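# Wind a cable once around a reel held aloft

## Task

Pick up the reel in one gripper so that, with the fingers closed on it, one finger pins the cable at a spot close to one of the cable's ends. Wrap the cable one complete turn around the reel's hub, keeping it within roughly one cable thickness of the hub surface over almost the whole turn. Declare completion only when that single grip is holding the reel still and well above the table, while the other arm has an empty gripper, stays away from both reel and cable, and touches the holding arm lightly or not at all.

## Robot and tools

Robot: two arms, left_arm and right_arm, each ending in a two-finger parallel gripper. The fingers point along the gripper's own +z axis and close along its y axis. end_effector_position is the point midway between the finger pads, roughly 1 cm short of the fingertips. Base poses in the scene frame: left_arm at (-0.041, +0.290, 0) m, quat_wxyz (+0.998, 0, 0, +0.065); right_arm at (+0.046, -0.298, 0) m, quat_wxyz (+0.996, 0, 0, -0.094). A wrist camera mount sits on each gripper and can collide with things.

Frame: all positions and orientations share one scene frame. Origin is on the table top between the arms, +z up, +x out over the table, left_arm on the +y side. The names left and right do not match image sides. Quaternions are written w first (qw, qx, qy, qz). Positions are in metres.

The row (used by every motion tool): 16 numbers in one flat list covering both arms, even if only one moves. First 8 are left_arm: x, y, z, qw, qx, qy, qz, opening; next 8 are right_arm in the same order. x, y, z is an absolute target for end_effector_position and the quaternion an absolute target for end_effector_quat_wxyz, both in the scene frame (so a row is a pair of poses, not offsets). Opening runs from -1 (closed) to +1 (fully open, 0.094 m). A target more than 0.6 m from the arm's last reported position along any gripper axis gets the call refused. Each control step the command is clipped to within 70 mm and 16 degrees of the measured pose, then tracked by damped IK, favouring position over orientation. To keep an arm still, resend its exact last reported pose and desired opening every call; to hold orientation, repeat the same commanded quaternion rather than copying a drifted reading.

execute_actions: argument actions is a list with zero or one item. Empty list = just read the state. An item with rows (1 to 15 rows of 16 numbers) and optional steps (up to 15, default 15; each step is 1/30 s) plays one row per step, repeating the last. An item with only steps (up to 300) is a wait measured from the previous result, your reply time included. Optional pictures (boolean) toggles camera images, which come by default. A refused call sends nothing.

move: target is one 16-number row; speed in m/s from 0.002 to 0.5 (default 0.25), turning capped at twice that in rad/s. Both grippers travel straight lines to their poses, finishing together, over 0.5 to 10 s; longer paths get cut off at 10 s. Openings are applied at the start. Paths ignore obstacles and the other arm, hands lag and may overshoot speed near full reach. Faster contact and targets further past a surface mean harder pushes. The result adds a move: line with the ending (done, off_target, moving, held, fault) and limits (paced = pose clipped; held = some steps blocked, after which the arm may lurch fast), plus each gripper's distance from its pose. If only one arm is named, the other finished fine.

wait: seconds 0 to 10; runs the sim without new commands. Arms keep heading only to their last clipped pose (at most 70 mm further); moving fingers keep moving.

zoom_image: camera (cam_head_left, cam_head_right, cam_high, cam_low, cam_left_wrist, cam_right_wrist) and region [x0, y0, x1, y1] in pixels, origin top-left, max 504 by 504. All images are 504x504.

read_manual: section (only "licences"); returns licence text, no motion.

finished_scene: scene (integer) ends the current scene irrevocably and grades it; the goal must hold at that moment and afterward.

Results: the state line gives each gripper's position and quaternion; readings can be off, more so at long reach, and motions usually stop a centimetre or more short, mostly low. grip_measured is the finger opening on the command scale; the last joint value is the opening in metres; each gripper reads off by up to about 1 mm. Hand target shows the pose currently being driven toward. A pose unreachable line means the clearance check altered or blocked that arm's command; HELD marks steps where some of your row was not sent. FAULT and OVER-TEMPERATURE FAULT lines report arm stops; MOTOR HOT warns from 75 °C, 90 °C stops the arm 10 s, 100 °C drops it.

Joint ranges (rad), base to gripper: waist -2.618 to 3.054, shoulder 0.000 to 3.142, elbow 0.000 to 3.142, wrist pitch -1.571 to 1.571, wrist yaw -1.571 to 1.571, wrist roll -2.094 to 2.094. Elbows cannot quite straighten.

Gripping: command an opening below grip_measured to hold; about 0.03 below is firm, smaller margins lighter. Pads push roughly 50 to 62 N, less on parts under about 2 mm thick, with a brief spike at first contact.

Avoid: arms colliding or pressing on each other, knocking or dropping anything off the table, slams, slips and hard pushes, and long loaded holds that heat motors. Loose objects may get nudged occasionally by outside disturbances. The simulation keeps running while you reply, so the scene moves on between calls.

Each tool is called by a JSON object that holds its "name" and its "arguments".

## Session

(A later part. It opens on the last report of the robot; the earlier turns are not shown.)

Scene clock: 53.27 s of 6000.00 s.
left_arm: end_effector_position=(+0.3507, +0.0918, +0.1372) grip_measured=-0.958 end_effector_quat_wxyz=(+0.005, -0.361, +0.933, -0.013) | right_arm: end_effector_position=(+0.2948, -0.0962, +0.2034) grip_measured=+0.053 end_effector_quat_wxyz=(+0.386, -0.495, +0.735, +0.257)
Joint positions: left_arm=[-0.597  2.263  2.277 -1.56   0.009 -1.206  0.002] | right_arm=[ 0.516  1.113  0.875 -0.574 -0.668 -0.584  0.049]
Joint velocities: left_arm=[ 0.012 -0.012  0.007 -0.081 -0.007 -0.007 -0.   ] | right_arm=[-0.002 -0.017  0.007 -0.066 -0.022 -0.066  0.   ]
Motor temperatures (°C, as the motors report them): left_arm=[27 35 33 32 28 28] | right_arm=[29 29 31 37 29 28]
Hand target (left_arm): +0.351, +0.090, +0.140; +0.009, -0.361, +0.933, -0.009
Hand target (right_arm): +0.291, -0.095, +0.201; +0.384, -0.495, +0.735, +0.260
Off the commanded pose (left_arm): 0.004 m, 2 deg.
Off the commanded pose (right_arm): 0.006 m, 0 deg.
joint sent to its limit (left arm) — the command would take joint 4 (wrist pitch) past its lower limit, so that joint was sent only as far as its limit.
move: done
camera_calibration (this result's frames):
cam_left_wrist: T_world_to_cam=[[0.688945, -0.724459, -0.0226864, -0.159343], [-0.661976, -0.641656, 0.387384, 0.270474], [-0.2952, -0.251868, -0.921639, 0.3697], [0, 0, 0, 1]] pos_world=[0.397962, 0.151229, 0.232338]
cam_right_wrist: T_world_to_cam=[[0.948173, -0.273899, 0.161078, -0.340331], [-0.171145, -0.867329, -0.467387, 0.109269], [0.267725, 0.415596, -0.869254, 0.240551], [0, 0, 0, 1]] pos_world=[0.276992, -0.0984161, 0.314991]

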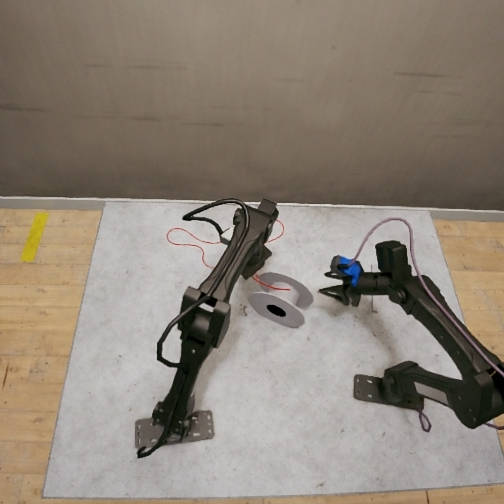

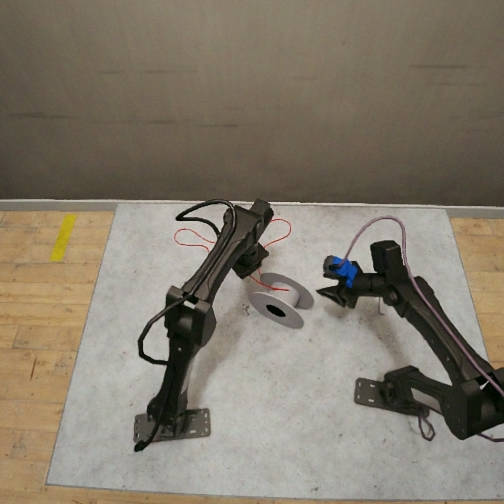

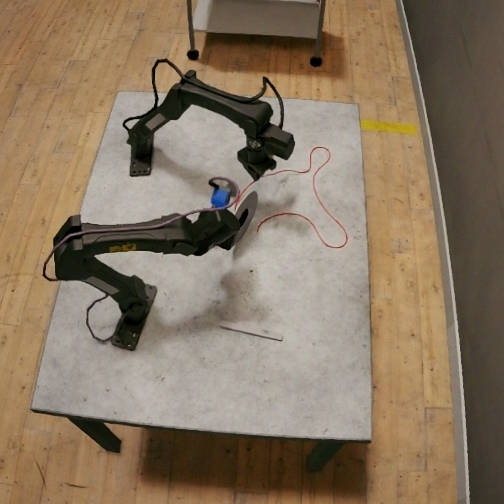

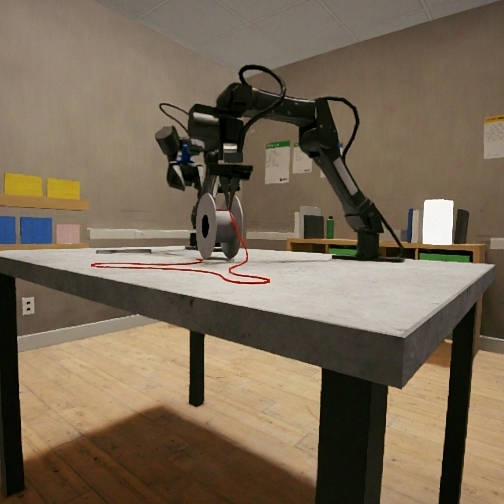

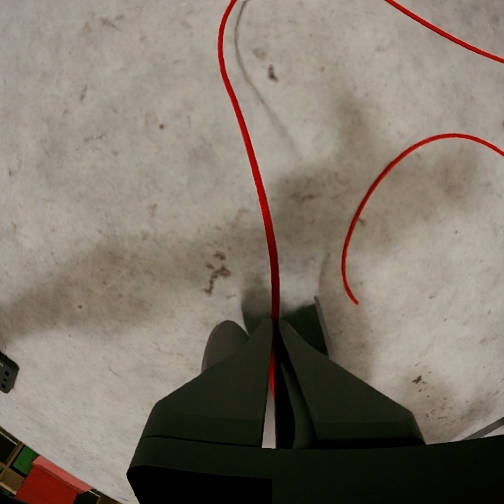

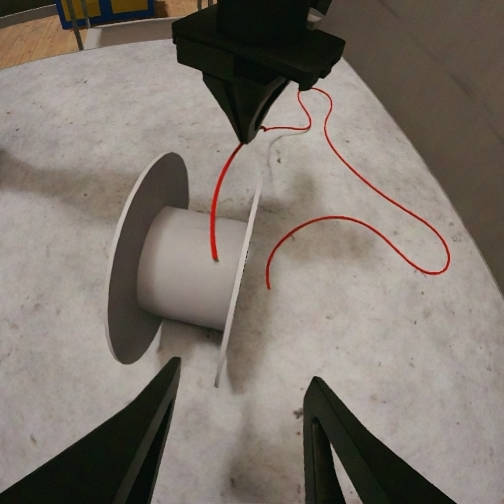

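{"name": "move", "arguments": {"target": [0.354,0.072,0.135,0,-0.36,0.933,0,-1,0.302,-0.055,0.165,0.383,-0.497,0.736,0.258,0.05], "speed": 0.05}}

Scene clock: 58.73 s of 6000.00 s.
left_arm: end_effector_position=(+0.3518, +0.0756, +0.1299) grip_measured=-0.958 end_effector_quat_wxyz=(+0.004, -0.361, +0.932, -0.012) | right_arm: end_effector_position=(+0.3056, -0.0562, +0.1750) grip_measured=+0.053 end_effector_quat_wxyz=(+0.395, -0.496, +0.730, +0.257)
Joint positions: left_arm=[-0.628  2.307  2.323 -1.562  0.009 -1.238  0.002] | right_arm=[ 0.665  1.21   0.79  -0.299 -0.563 -0.457  0.049]
Joint velocities: left_arm=[ 0.012  0.002 -0.002 -0.022 -0.007  0.022 -0.   ] | right_arm=[-0.012  0.012  0.012  0.007  0.022 -0.051  0.   ]
Motor temperatures (°C, as the motors report them): left_arm=[27 35 33 32 28 28] | right_arm=[29 29 31 37 29 28]
Hand target (left_arm): +0.353, +0.072, +0.135; +0.012, -0.360, +0.933, -0.014
Hand target (right_arm): +0.302, -0.055, +0.166; +0.383, -0.495, +0.735, +0.260
Off the commanded pose (left_arm): 0.007 m, 2 deg.
Off the commanded pose (right_arm): 0.011 m, 2 deg.
joint sent to its limit (left arm) — the command would take joint 4 (wrist pitch) past its lower limit, so that joint was sent only as far as its limit.
move: off_target (right_arm)
camera_calibration (this result's frames):
cam_left_wrist: T_world_to_cam=[[0.689735, -0.723683, -0.0234394, -0.17227], [-0.660734, -0.642319, 0.388402, 0.263104], [-0.296135, -0.252407, -0.921192, 0.359544], [0, 0, 0, 1]] pos_world=[0.399136, 0.135079, 0.224981]
cam_right_wrist: T_world_to_cam=[[0.945633, -0.274195, 0.174916, -0.336737], [-0.161758, -0.863084, -0.478456, 0.131846], [0.282157, 0.42415, -0.860514, 0.1909], [0, 0, 0, 1]] pos_world=[0.285893, -0.0595079, 0.286255]

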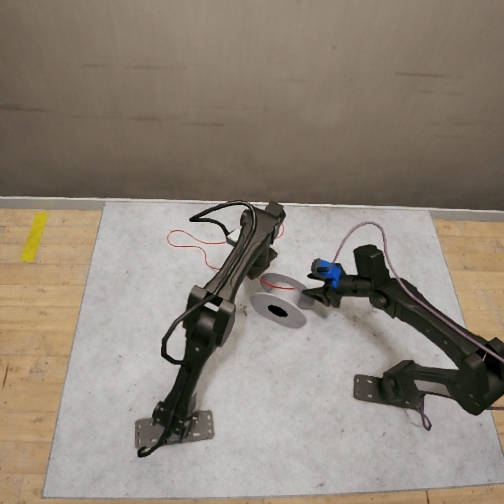

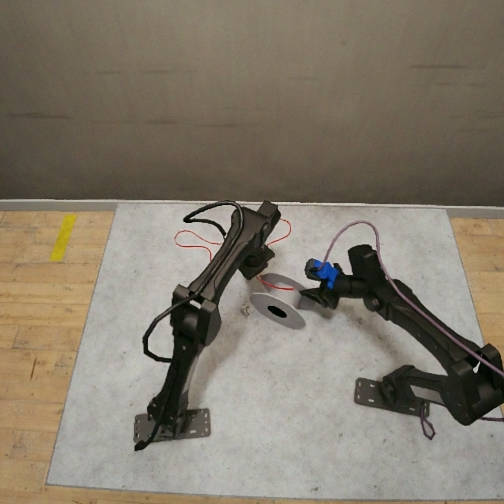

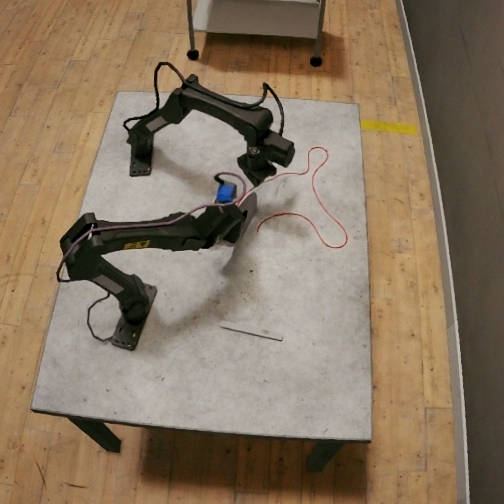

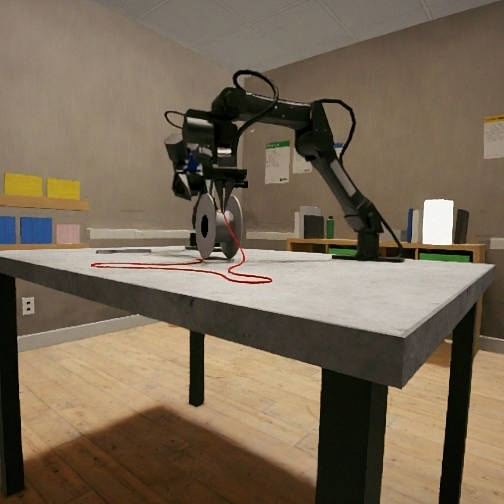

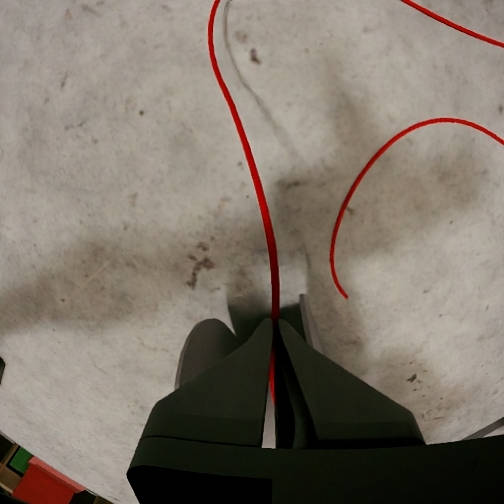

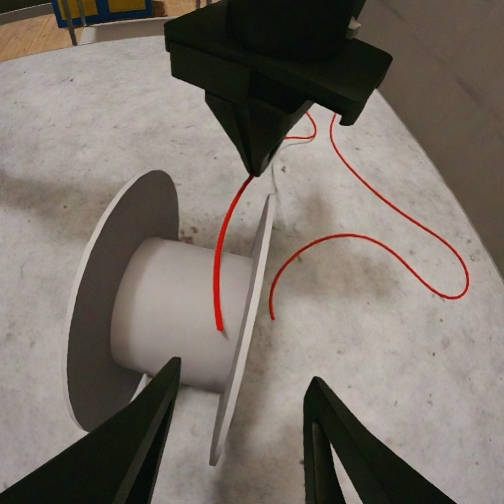

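{"name": "move", "arguments": {"target": [0.354,0.072,0.135,0,-0.36,0.933,0,-1,0.308,-0.03,0.133,0.394,-0.463,0.757,0.241,0.05], "speed": 0.04}}

Scene clock: 63.23 s of 6000.00 s.
left_arm: end_effector_position=(+0.3518, +0.0756, +0.1299) grip_measured=-0.958 end_effector_quat_wxyz=(+0.004, -0.362, +0.932, -0.012) | right_arm: end_effector_position=(+0.3117, -0.0302, +0.1439) grip_measured=+0.053 end_effector_quat_wxyz=(+0.404, -0.463, +0.750, +0.242)
Joint positions: left_arm=[-0.628  2.307  2.323 -1.562  0.009 -1.239  0.002] | right_arm=[ 0.79   1.29   0.698 -0.057 -0.404 -0.303  0.049]
Joint velocities: left_arm=[-0.012  0.012  0.007 -0.007 -0.051  0.066 -0.001] | right_arm=[-0.002 -0.002  0.027  0.081 -0.051 -0.037 -0.   ]
Motor temperatures (°C, as the motors report them): left_arm=[27 35 33 32 28 28] | right_arm=[29 29 31 37 29 28]
Hand target (left_arm): +0.354, +0.072, +0.135; +0.012, -0.360, +0.933, -0.014
Hand target (right_arm): +0.308, -0.030, +0.134; +0.394, -0.462, +0.757, +0.242
Off the commanded pose (left_arm): 0.007 m, 2 deg.
Off the commanded pose (right_arm): 0.012 m, 1 deg.
joint sent to its limit (left arm) — the command would take joint 4 (wrist pitch) past its lower limit, so that joint was sent only as far as its limit.
move: off_target (right_arm)
camera_calibration (this result's frames):
cam_left_wrist: T_world_to_cam=[[0.69001, -0.72342, -0.02344, -0.172387], [-0.660486, -0.642569, 0.388411, 0.263034], [-0.296046, -0.252526, -0.921188, 0.359521], [0, 0, 0, 1]] pos_world=[0.399114, 0.135098, 0.22498]
cam_right_wrist: T_world_to_cam=[[0.919807, -0.353918, 0.169399, -0.323472], [-0.236246, -0.844247, -0.481076, 0.16459], [0.313276, 0.402478, -0.860157, 0.140938], [0, 0, 0, 1]] pos_world=[0.292264, -0.0322519, 0.255205]

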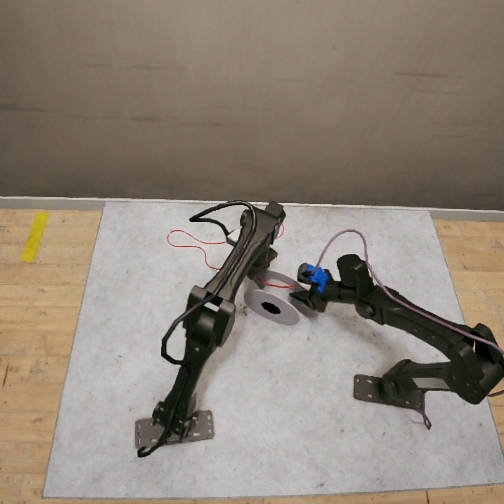

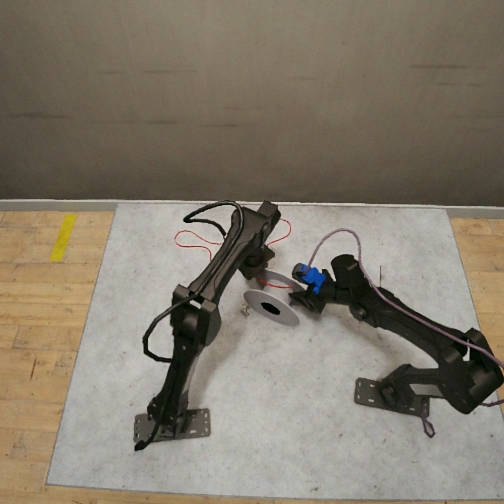

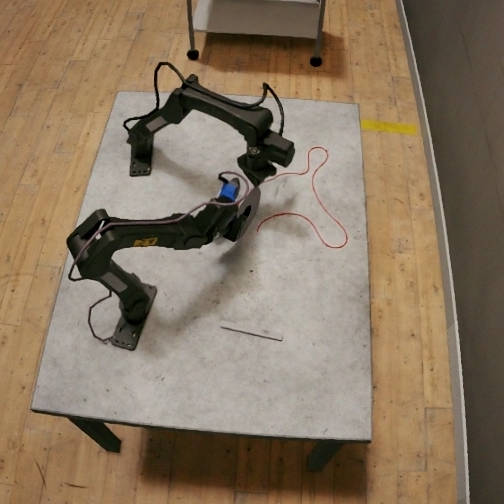

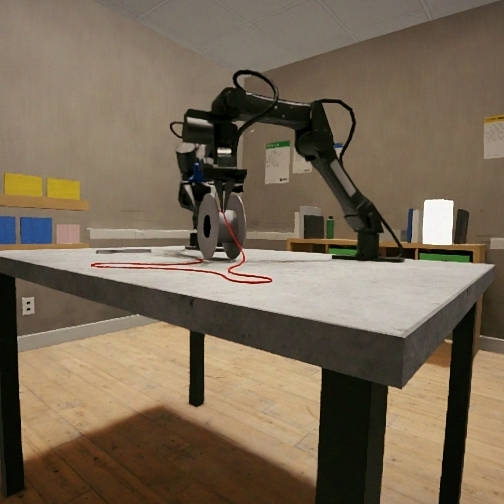

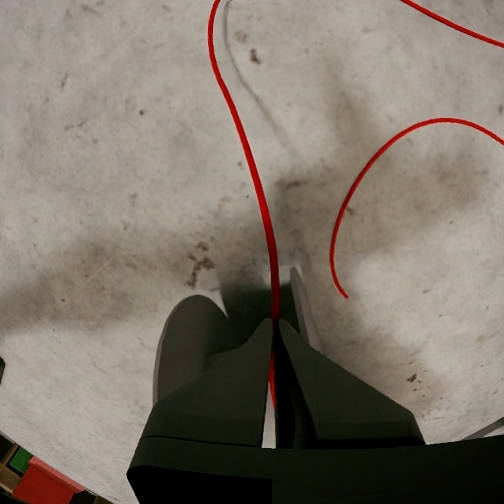

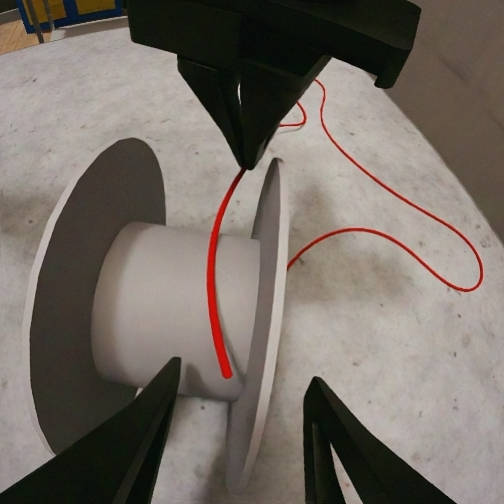

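{"name": "move", "arguments": {"target": [0.354,0.072,0.135,0,-0.36,0.933,0,-1,0.318,-0.008,0.135,0.45,-0.445,0.725,0.275,0.05], "speed": 0.03}}

Scene clock: 69.13 s of 6000.00 s.
left_arm: end_effector_position=(+0.3518, +0.0756, +0.1299) grip_measured=-0.958 end_effector_quat_wxyz=(+0.004, -0.362, +0.932, -0.012) | right_arm: end_effector_position=(+0.3239, -0.0106, +0.1450) grip_measured=+0.053 end_effector_quat_wxyz=(+0.462, -0.441, +0.722, +0.267)
Joint positions: left_arm=[-0.628  2.307  2.323 -1.562  0.009 -1.239  0.002] | right_arm=[ 0.814  1.363  0.617  0.259 -0.402 -0.229  0.049]
Joint velocities: left_arm=[-0.002 -0.012 -0.002 -0.037 -0.125 -0.007  0.001] | right_arm=[-0.012 -0.002  0.007  0.051 -0.051 -0.022 -0.   ]
Motor temperatures (°C, as the motors report them): left_arm=[27 35 33 31 28 28] | right_arm=[29 29 31 37 29 28]
Hand target (left_arm): +0.354, +0.072, +0.135; +0.012, -0.360, +0.933, -0.014
Hand target (right_arm): +0.318, -0.008, +0.136; +0.450, -0.444, +0.725, +0.275
Off the commanded pose (left_arm): 0.007 m, 2 deg.
Off the commanded pose (right_arm): 0.012 m, 2 deg.
joint sent to its limit (left arm) — the command would take joint 4 (wrist pitch) past its lower limit, so that joint was sent only as far as its limit.
move: off_target (right_arm)
camera_calibration (this result's frames):
cam_left_wrist: T_world_to_cam=[[0.69001, -0.72342, -0.02344, -0.172387], [-0.660486, -0.642569, 0.388411, 0.263034], [-0.296046, -0.252526, -0.921188, 0.359521], [0, 0, 0, 1]] pos_world=[0.399114, 0.135098, 0.22498]
cam_right_wrist: T_world_to_cam=[[0.900895, -0.388755, 0.193024, -0.325591], [-0.206592, -0.775178, -0.597008, 0.192462], [0.381718, 0.497964, -0.778667, 0.0972839], [0, 0, 0, 1]] pos_world=[0.29595, -0.0258265, 0.2535]

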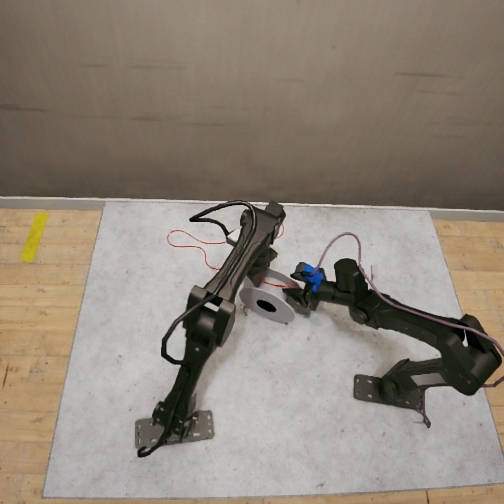

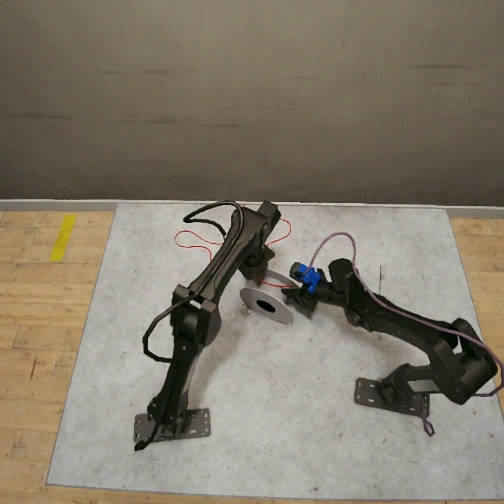

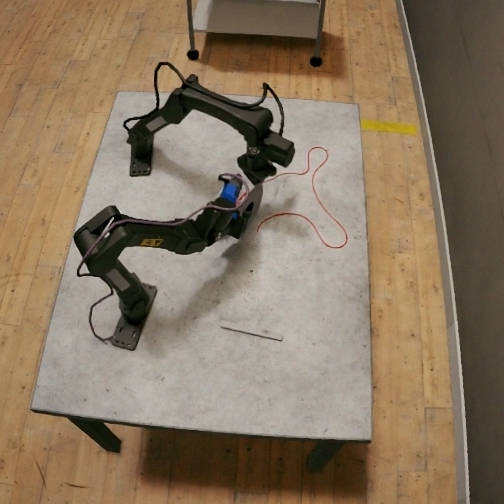

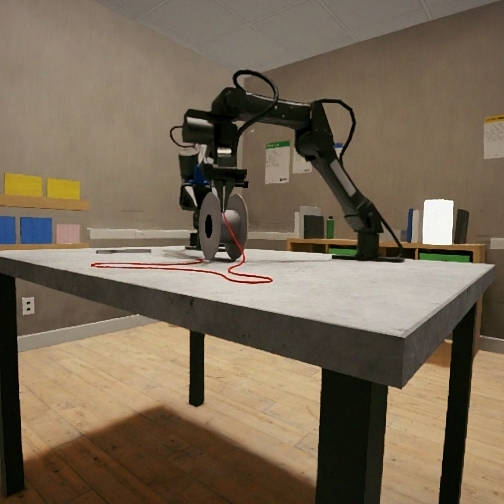

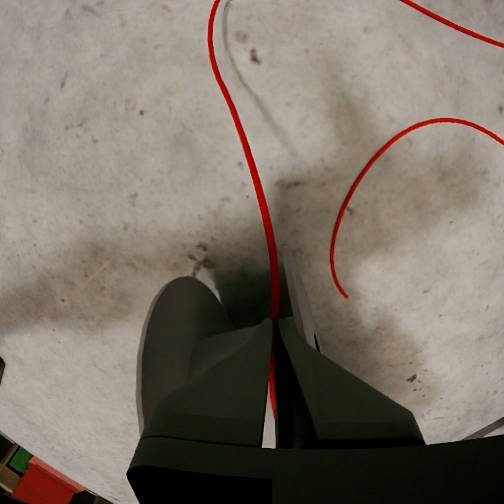

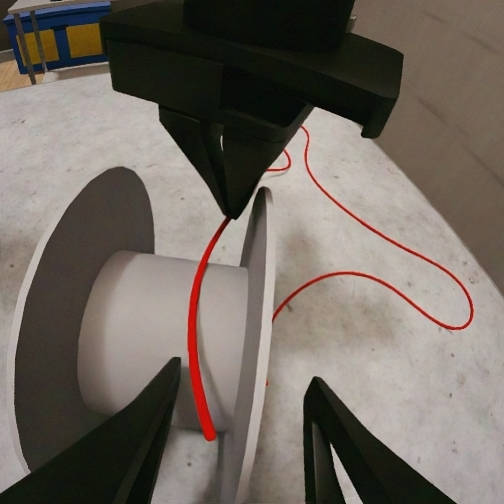

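Shift slightly −x and close partly.

{"name": "move", "arguments": {"target": [0.354,0.072,0.135,0,-0.36,0.933,0,-1,0.316,-0.007,0.135,0.45,-0.445,0.725,0.275,-0.55], "speed": 0.03}}

Scene clock: 72.43 s of 6000.00 s.
left_arm: end_effector_position=(+0.3518, +0.0756, +0.1299) grip_measured=-0.958 end_effector_quat_wxyz=(+0.004, -0.362, +0.932, -0.012) | right_arm: end_effector_position=(+0.3227, -0.0080, +0.1472) grip_measured=-0.547 end_effector_quat_wxyz=(+0.465, -0.443, +0.718, +0.270)
Joint positions: left_arm=[-0.628  2.307  2.323 -1.562  0.009 -1.239  0.002] | right_arm=[ 0.821  1.363  0.617  0.269 -0.402 -0.226  0.021]
Joint velocities: left_arm=[-0.012 -0.007 -0.012  0.037 -0.095 -0.007 -0.002] | right_arm=[ 0.007 -0.037  0.007 -0.022  0.066 -0.066  0.   ]
Motor temperatures (°C, as the motors report them): left_arm=[27 35 33 31 28 28] | right_arm=[29 29 31 38 29 28]
Hand target (left_arm): +0.354, +0.072, +0.135; +0.012, -0.360, +0.933, -0.014
Hand target (right_arm): +0.316, -0.007, +0.135; +0.450, -0.445, +0.724, +0.275
Off the commanded pose (left_arm): 0.007 m, 2 deg.
Off the commanded pose (right_arm): 0.014 m, 2 deg.
joint sent to its limit (left arm) — the command would take joint 4 (wrist pitch) past its lower limit, so that joint was sent only as far as its limit.
move: off_target (right_arm)
camera_calibration (this result's frames):
cam_left_wrist: T_world_to_cam=[[0.69001, -0.72342, -0.02344, -0.172387], [-0.660486, -0.642569, 0.388411, 0.263034], [-0.296046, -0.252526, -0.921188, 0.359521], [0, 0, 0, 1]] pos_world=[0.399114, 0.135098, 0.22498]
cam_right_wrist: T_world_to_cam=[[0.902048, -0.384826, 0.195495, -0.324603], [-0.198448, -0.771959, -0.603902, 0.193973], [0.383311, 0.505953, -0.772712, 0.0967473], [0, 0, 0, 1]] pos_world=[0.294217, -0.0241262, 0.255357]

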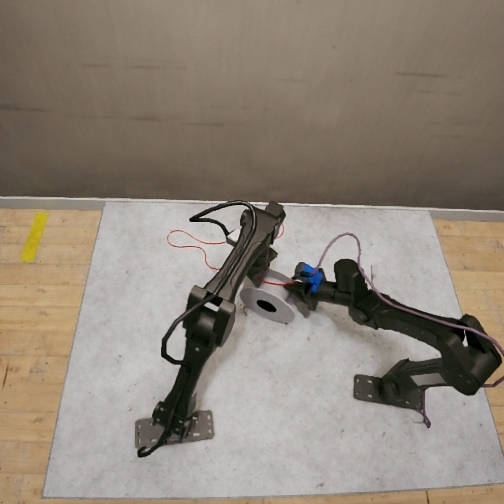

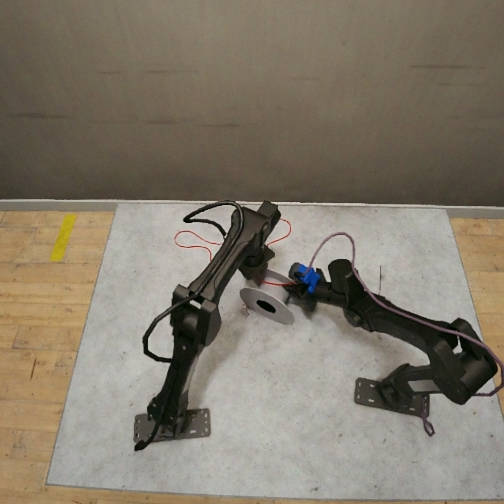

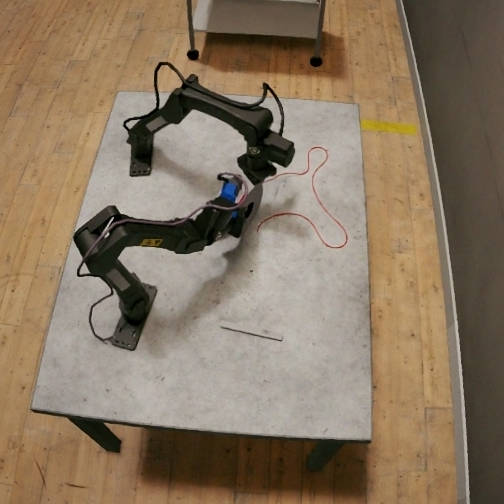

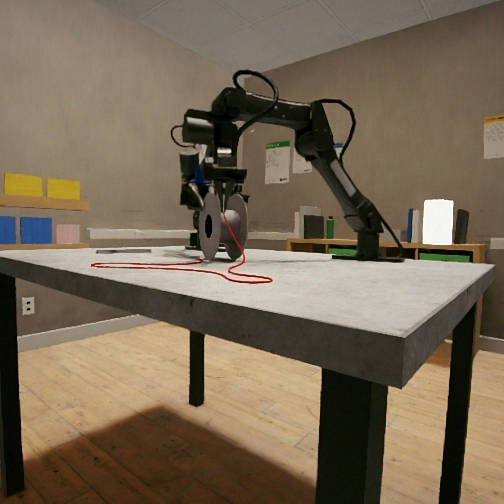

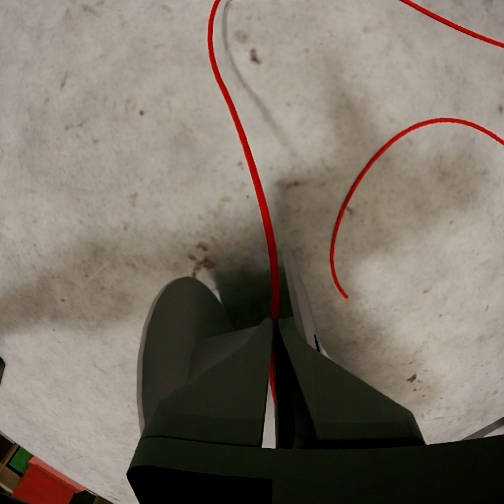

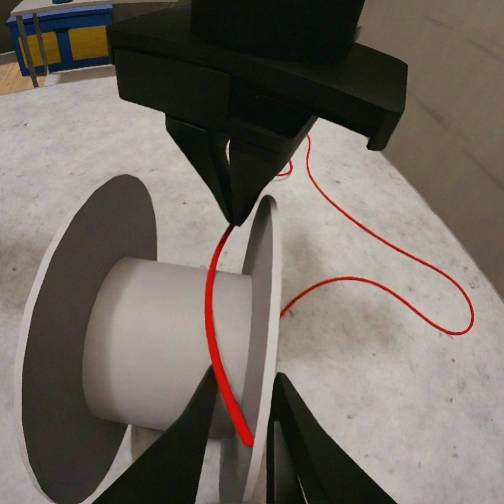

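{"name": "move", "arguments": {"target": [0.354,0.072,0.131,0,-0.36,0.933,0,-1,0.319,-0.008,0.137,0.45,-0.445,0.725,0.275,-1], "speed": 0.03}}

{"name": "move", "arguments": {"target": [0.354,0.075,0.135,0,-0.36,0.933,0,-0.6,0.319,-0.008,0.137,0.45,-0.445,0.725,0.275,-1]}}

Scene clock: 76.37 s of 6000.00 s.
left_arm: end_effector_position=(+0.3517, +0.0757, +0.1299) grip_measured=-0.958 end_effector_quat_wxyz=(+0.004, -0.362, +0.932, -0.012) | right_arm: end_effector_position=(+0.3231, -0.0081, +0.1473) grip_measured=-0.963 end_effector_quat_wxyz=(+0.466, -0.443, +0.717, +0.268)
Joint positions: left_arm=[-0.628  2.307  2.323 -1.563  0.009 -1.239  0.002] | right_arm=[ 0.822  1.363  0.617  0.27  -0.399 -0.229  0.002]
Joint velocities: left_arm=[-0.012 -0.012  0.007  0.022 -0.095  0.007  0.   ] | right_arm=[ 0.012  0.022 -0.017  0.022 -0.007 -0.037 -0.   ]
Motor temperatures (°C, as the motors report them): left_arm=[27 35 33 31 28 28] | right_arm=[29 29 31 38 29 28]
Hand target (left_arm): +0.354, +0.072, +0.131; +0.009, -0.360, +0.933, -0.011
Hand target (right_arm): +0.319, -0.008, +0.137; +0.450, -0.445, +0.724, +0.275
Off the commanded pose (left_arm): 0.005 m, 1 deg.
Off the commanded pose (right_arm): 0.011 m, 2 deg.
joint sent to its limit (left arm) — the command would take joint 4 (wrist pitch) past its lower limit, so that joint was sent only as far as its limit.
move: off_target (right_arm)
camera_calibration (this result's frames):
cam_left_wrist: T_world_to_cam=[[0.690005, -0.723397, -0.0242828, -0.172076], [-0.660291, -0.642846, 0.388284, 0.263013], [-0.296493, -0.251884, -0.92122, 0.359627], [0, 0, 0, 1]] pos_world=[0.399026, 0.135182, 0.224994]
cam_right_wrist: T_world_to_cam=[[0.900819, -0.385417, 0.199948, -0.325333], [-0.196726, -0.772817, -0.603368, 0.193415], [0.387071, 0.50419, -0.77199, 0.0954112], [0, 0, 0, 1]] pos_world=[0.294185, -0.0240199, 0.255406]

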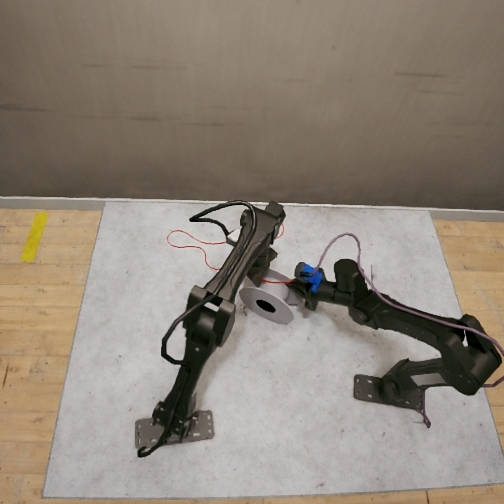

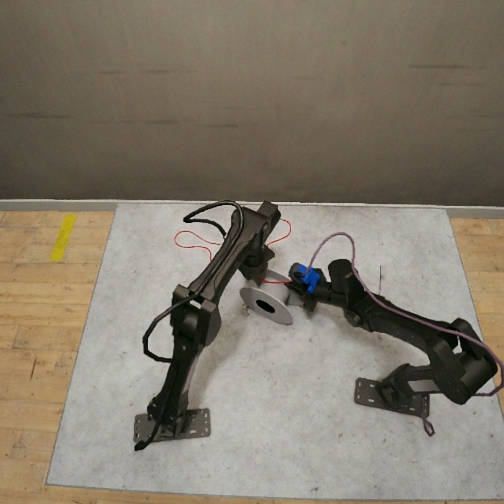

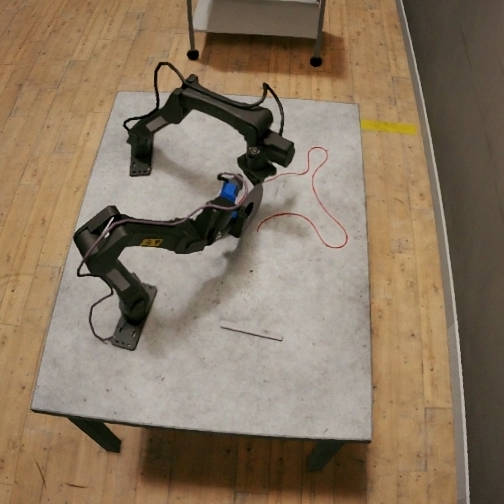

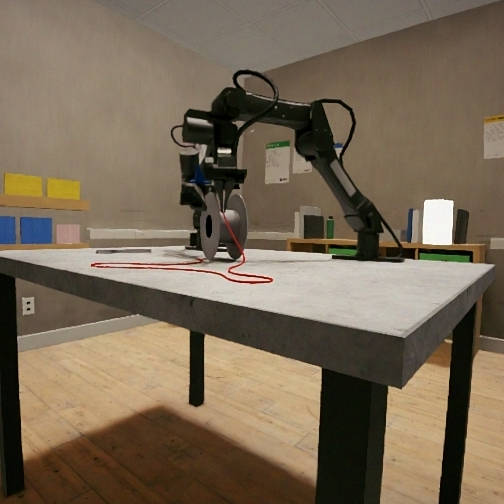

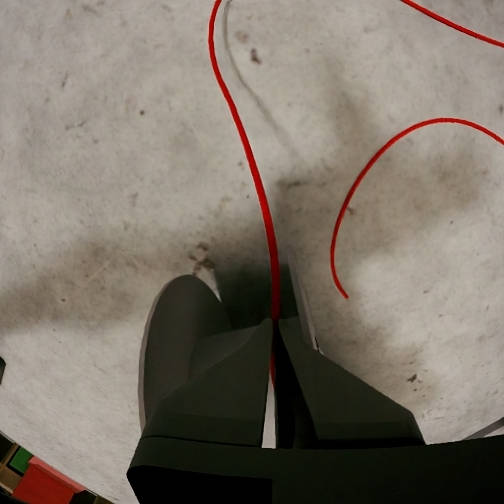

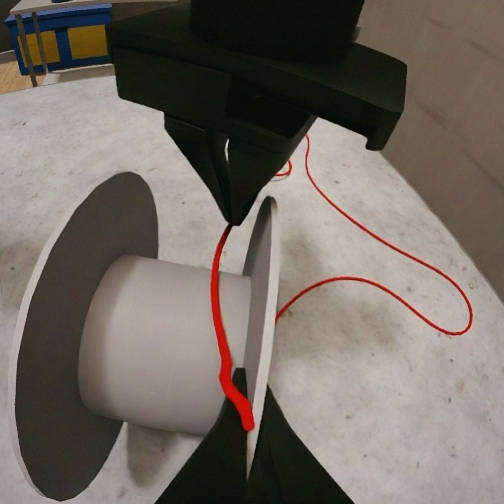

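Scene clock: 77.07 s of 6000.00 s.
left_arm: end_effector_position=(+0.3498, +0.0772, +0.1298) grip_measured=-0.603 end_effector_quat_wxyz=(+0.002, -0.362, +0.932, -0.008) | right_arm: end_effector_position=(+0.3241, -0.0088, +0.1471) grip_measured=-0.963 end_effector_quat_wxyz=(+0.467, -0.442, +0.719, +0.266)
Joint positions: left_arm=[-0.628  2.307  2.323 -1.573  0.007 -1.239  0.019] | right_arm=[ 0.821  1.363  0.617  0.27  -0.393 -0.228  0.002]
Joint velocities: left_arm=[-0.007 -0.002 -0.017  0.095 -0.007 -0.007 -0.   ] | right_arm=[ 0.002 -0.012 -0.002 -0.022 -0.007 -0.037 -0.001]
Motor temperatures (°C, as the motors report them): left_arm=[27 35 33 31 28 28] | right_arm=[29 29 31 38 29 28]
Hand target (left_arm): +0.354, +0.075, +0.135; +0.011, -0.360, +0.933, -0.013
Hand target (right_arm): +0.319, -0.008, +0.137; +0.450, -0.444, +0.724, +0.275
Off the commanded pose (left_arm): 0.007 m, 1 deg.
Off the commanded pose (right_arm): 0.011 m, 2 deg.
joint sent to its limit (left arm) — the command would take joint 4 (wrist pitch) past its lower limit, so that joint was sent only as far as its limit.
move: off_target (right_arm)
camera_calibration (this result's frames):
cam_left_wrist: T_world_to_cam=[[0.689825, -0.723175, -0.0340585, -0.168381], [-0.657433, -0.645428, 0.388851, 0.26187], [-0.30319, -0.245848, -0.920671, 0.361205], [0, 0, 0, 1]] pos_world=[0.397829, 0.136051, 0.224988]
cam_right_wrist: T_world_to_cam=[[0.898231, -0.390544, 0.201634, -0.325921], [-0.200833, -0.772758, -0.602089, 0.194103], [0.390957, 0.50032, -0.77255, 0.0940132], [0, 0, 0, 1]] pos_world=[0.29498, -0.0243287, 0.255214]

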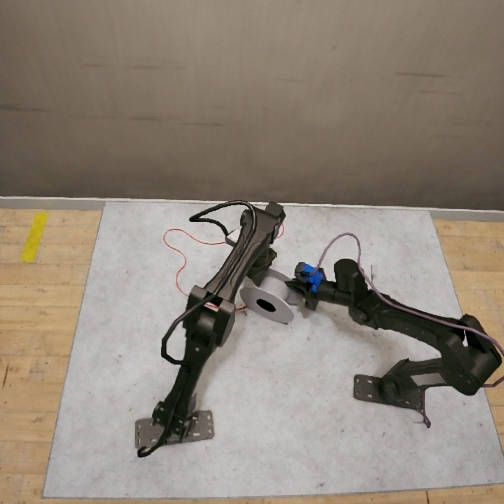

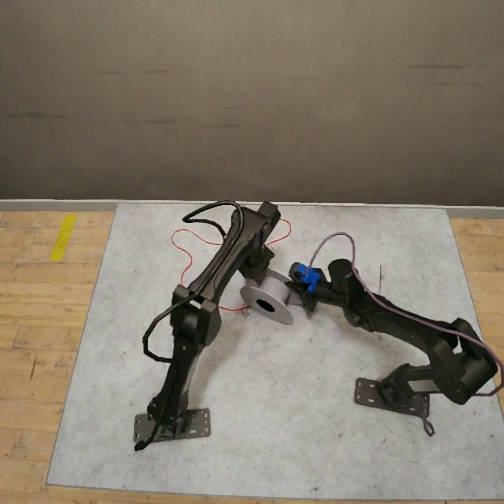

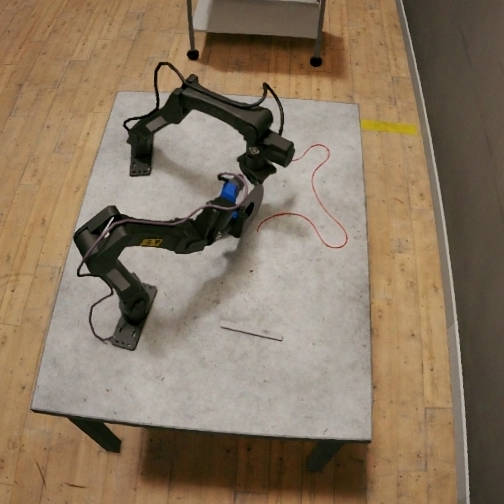

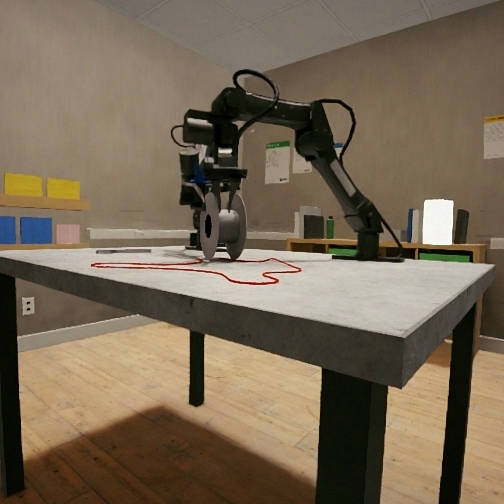

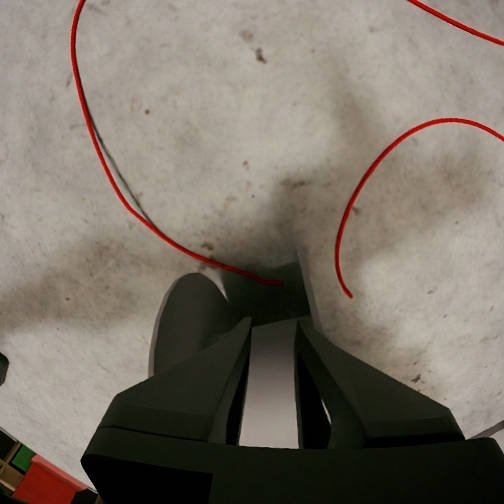

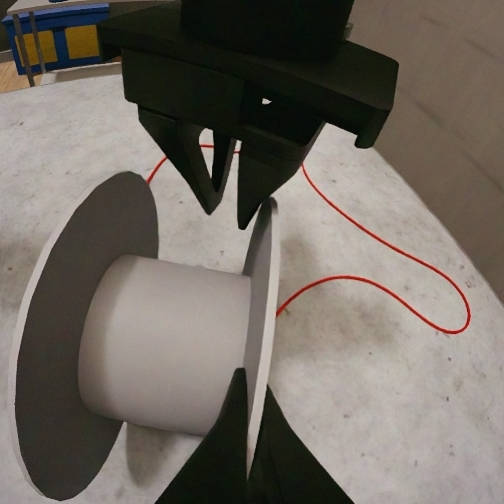

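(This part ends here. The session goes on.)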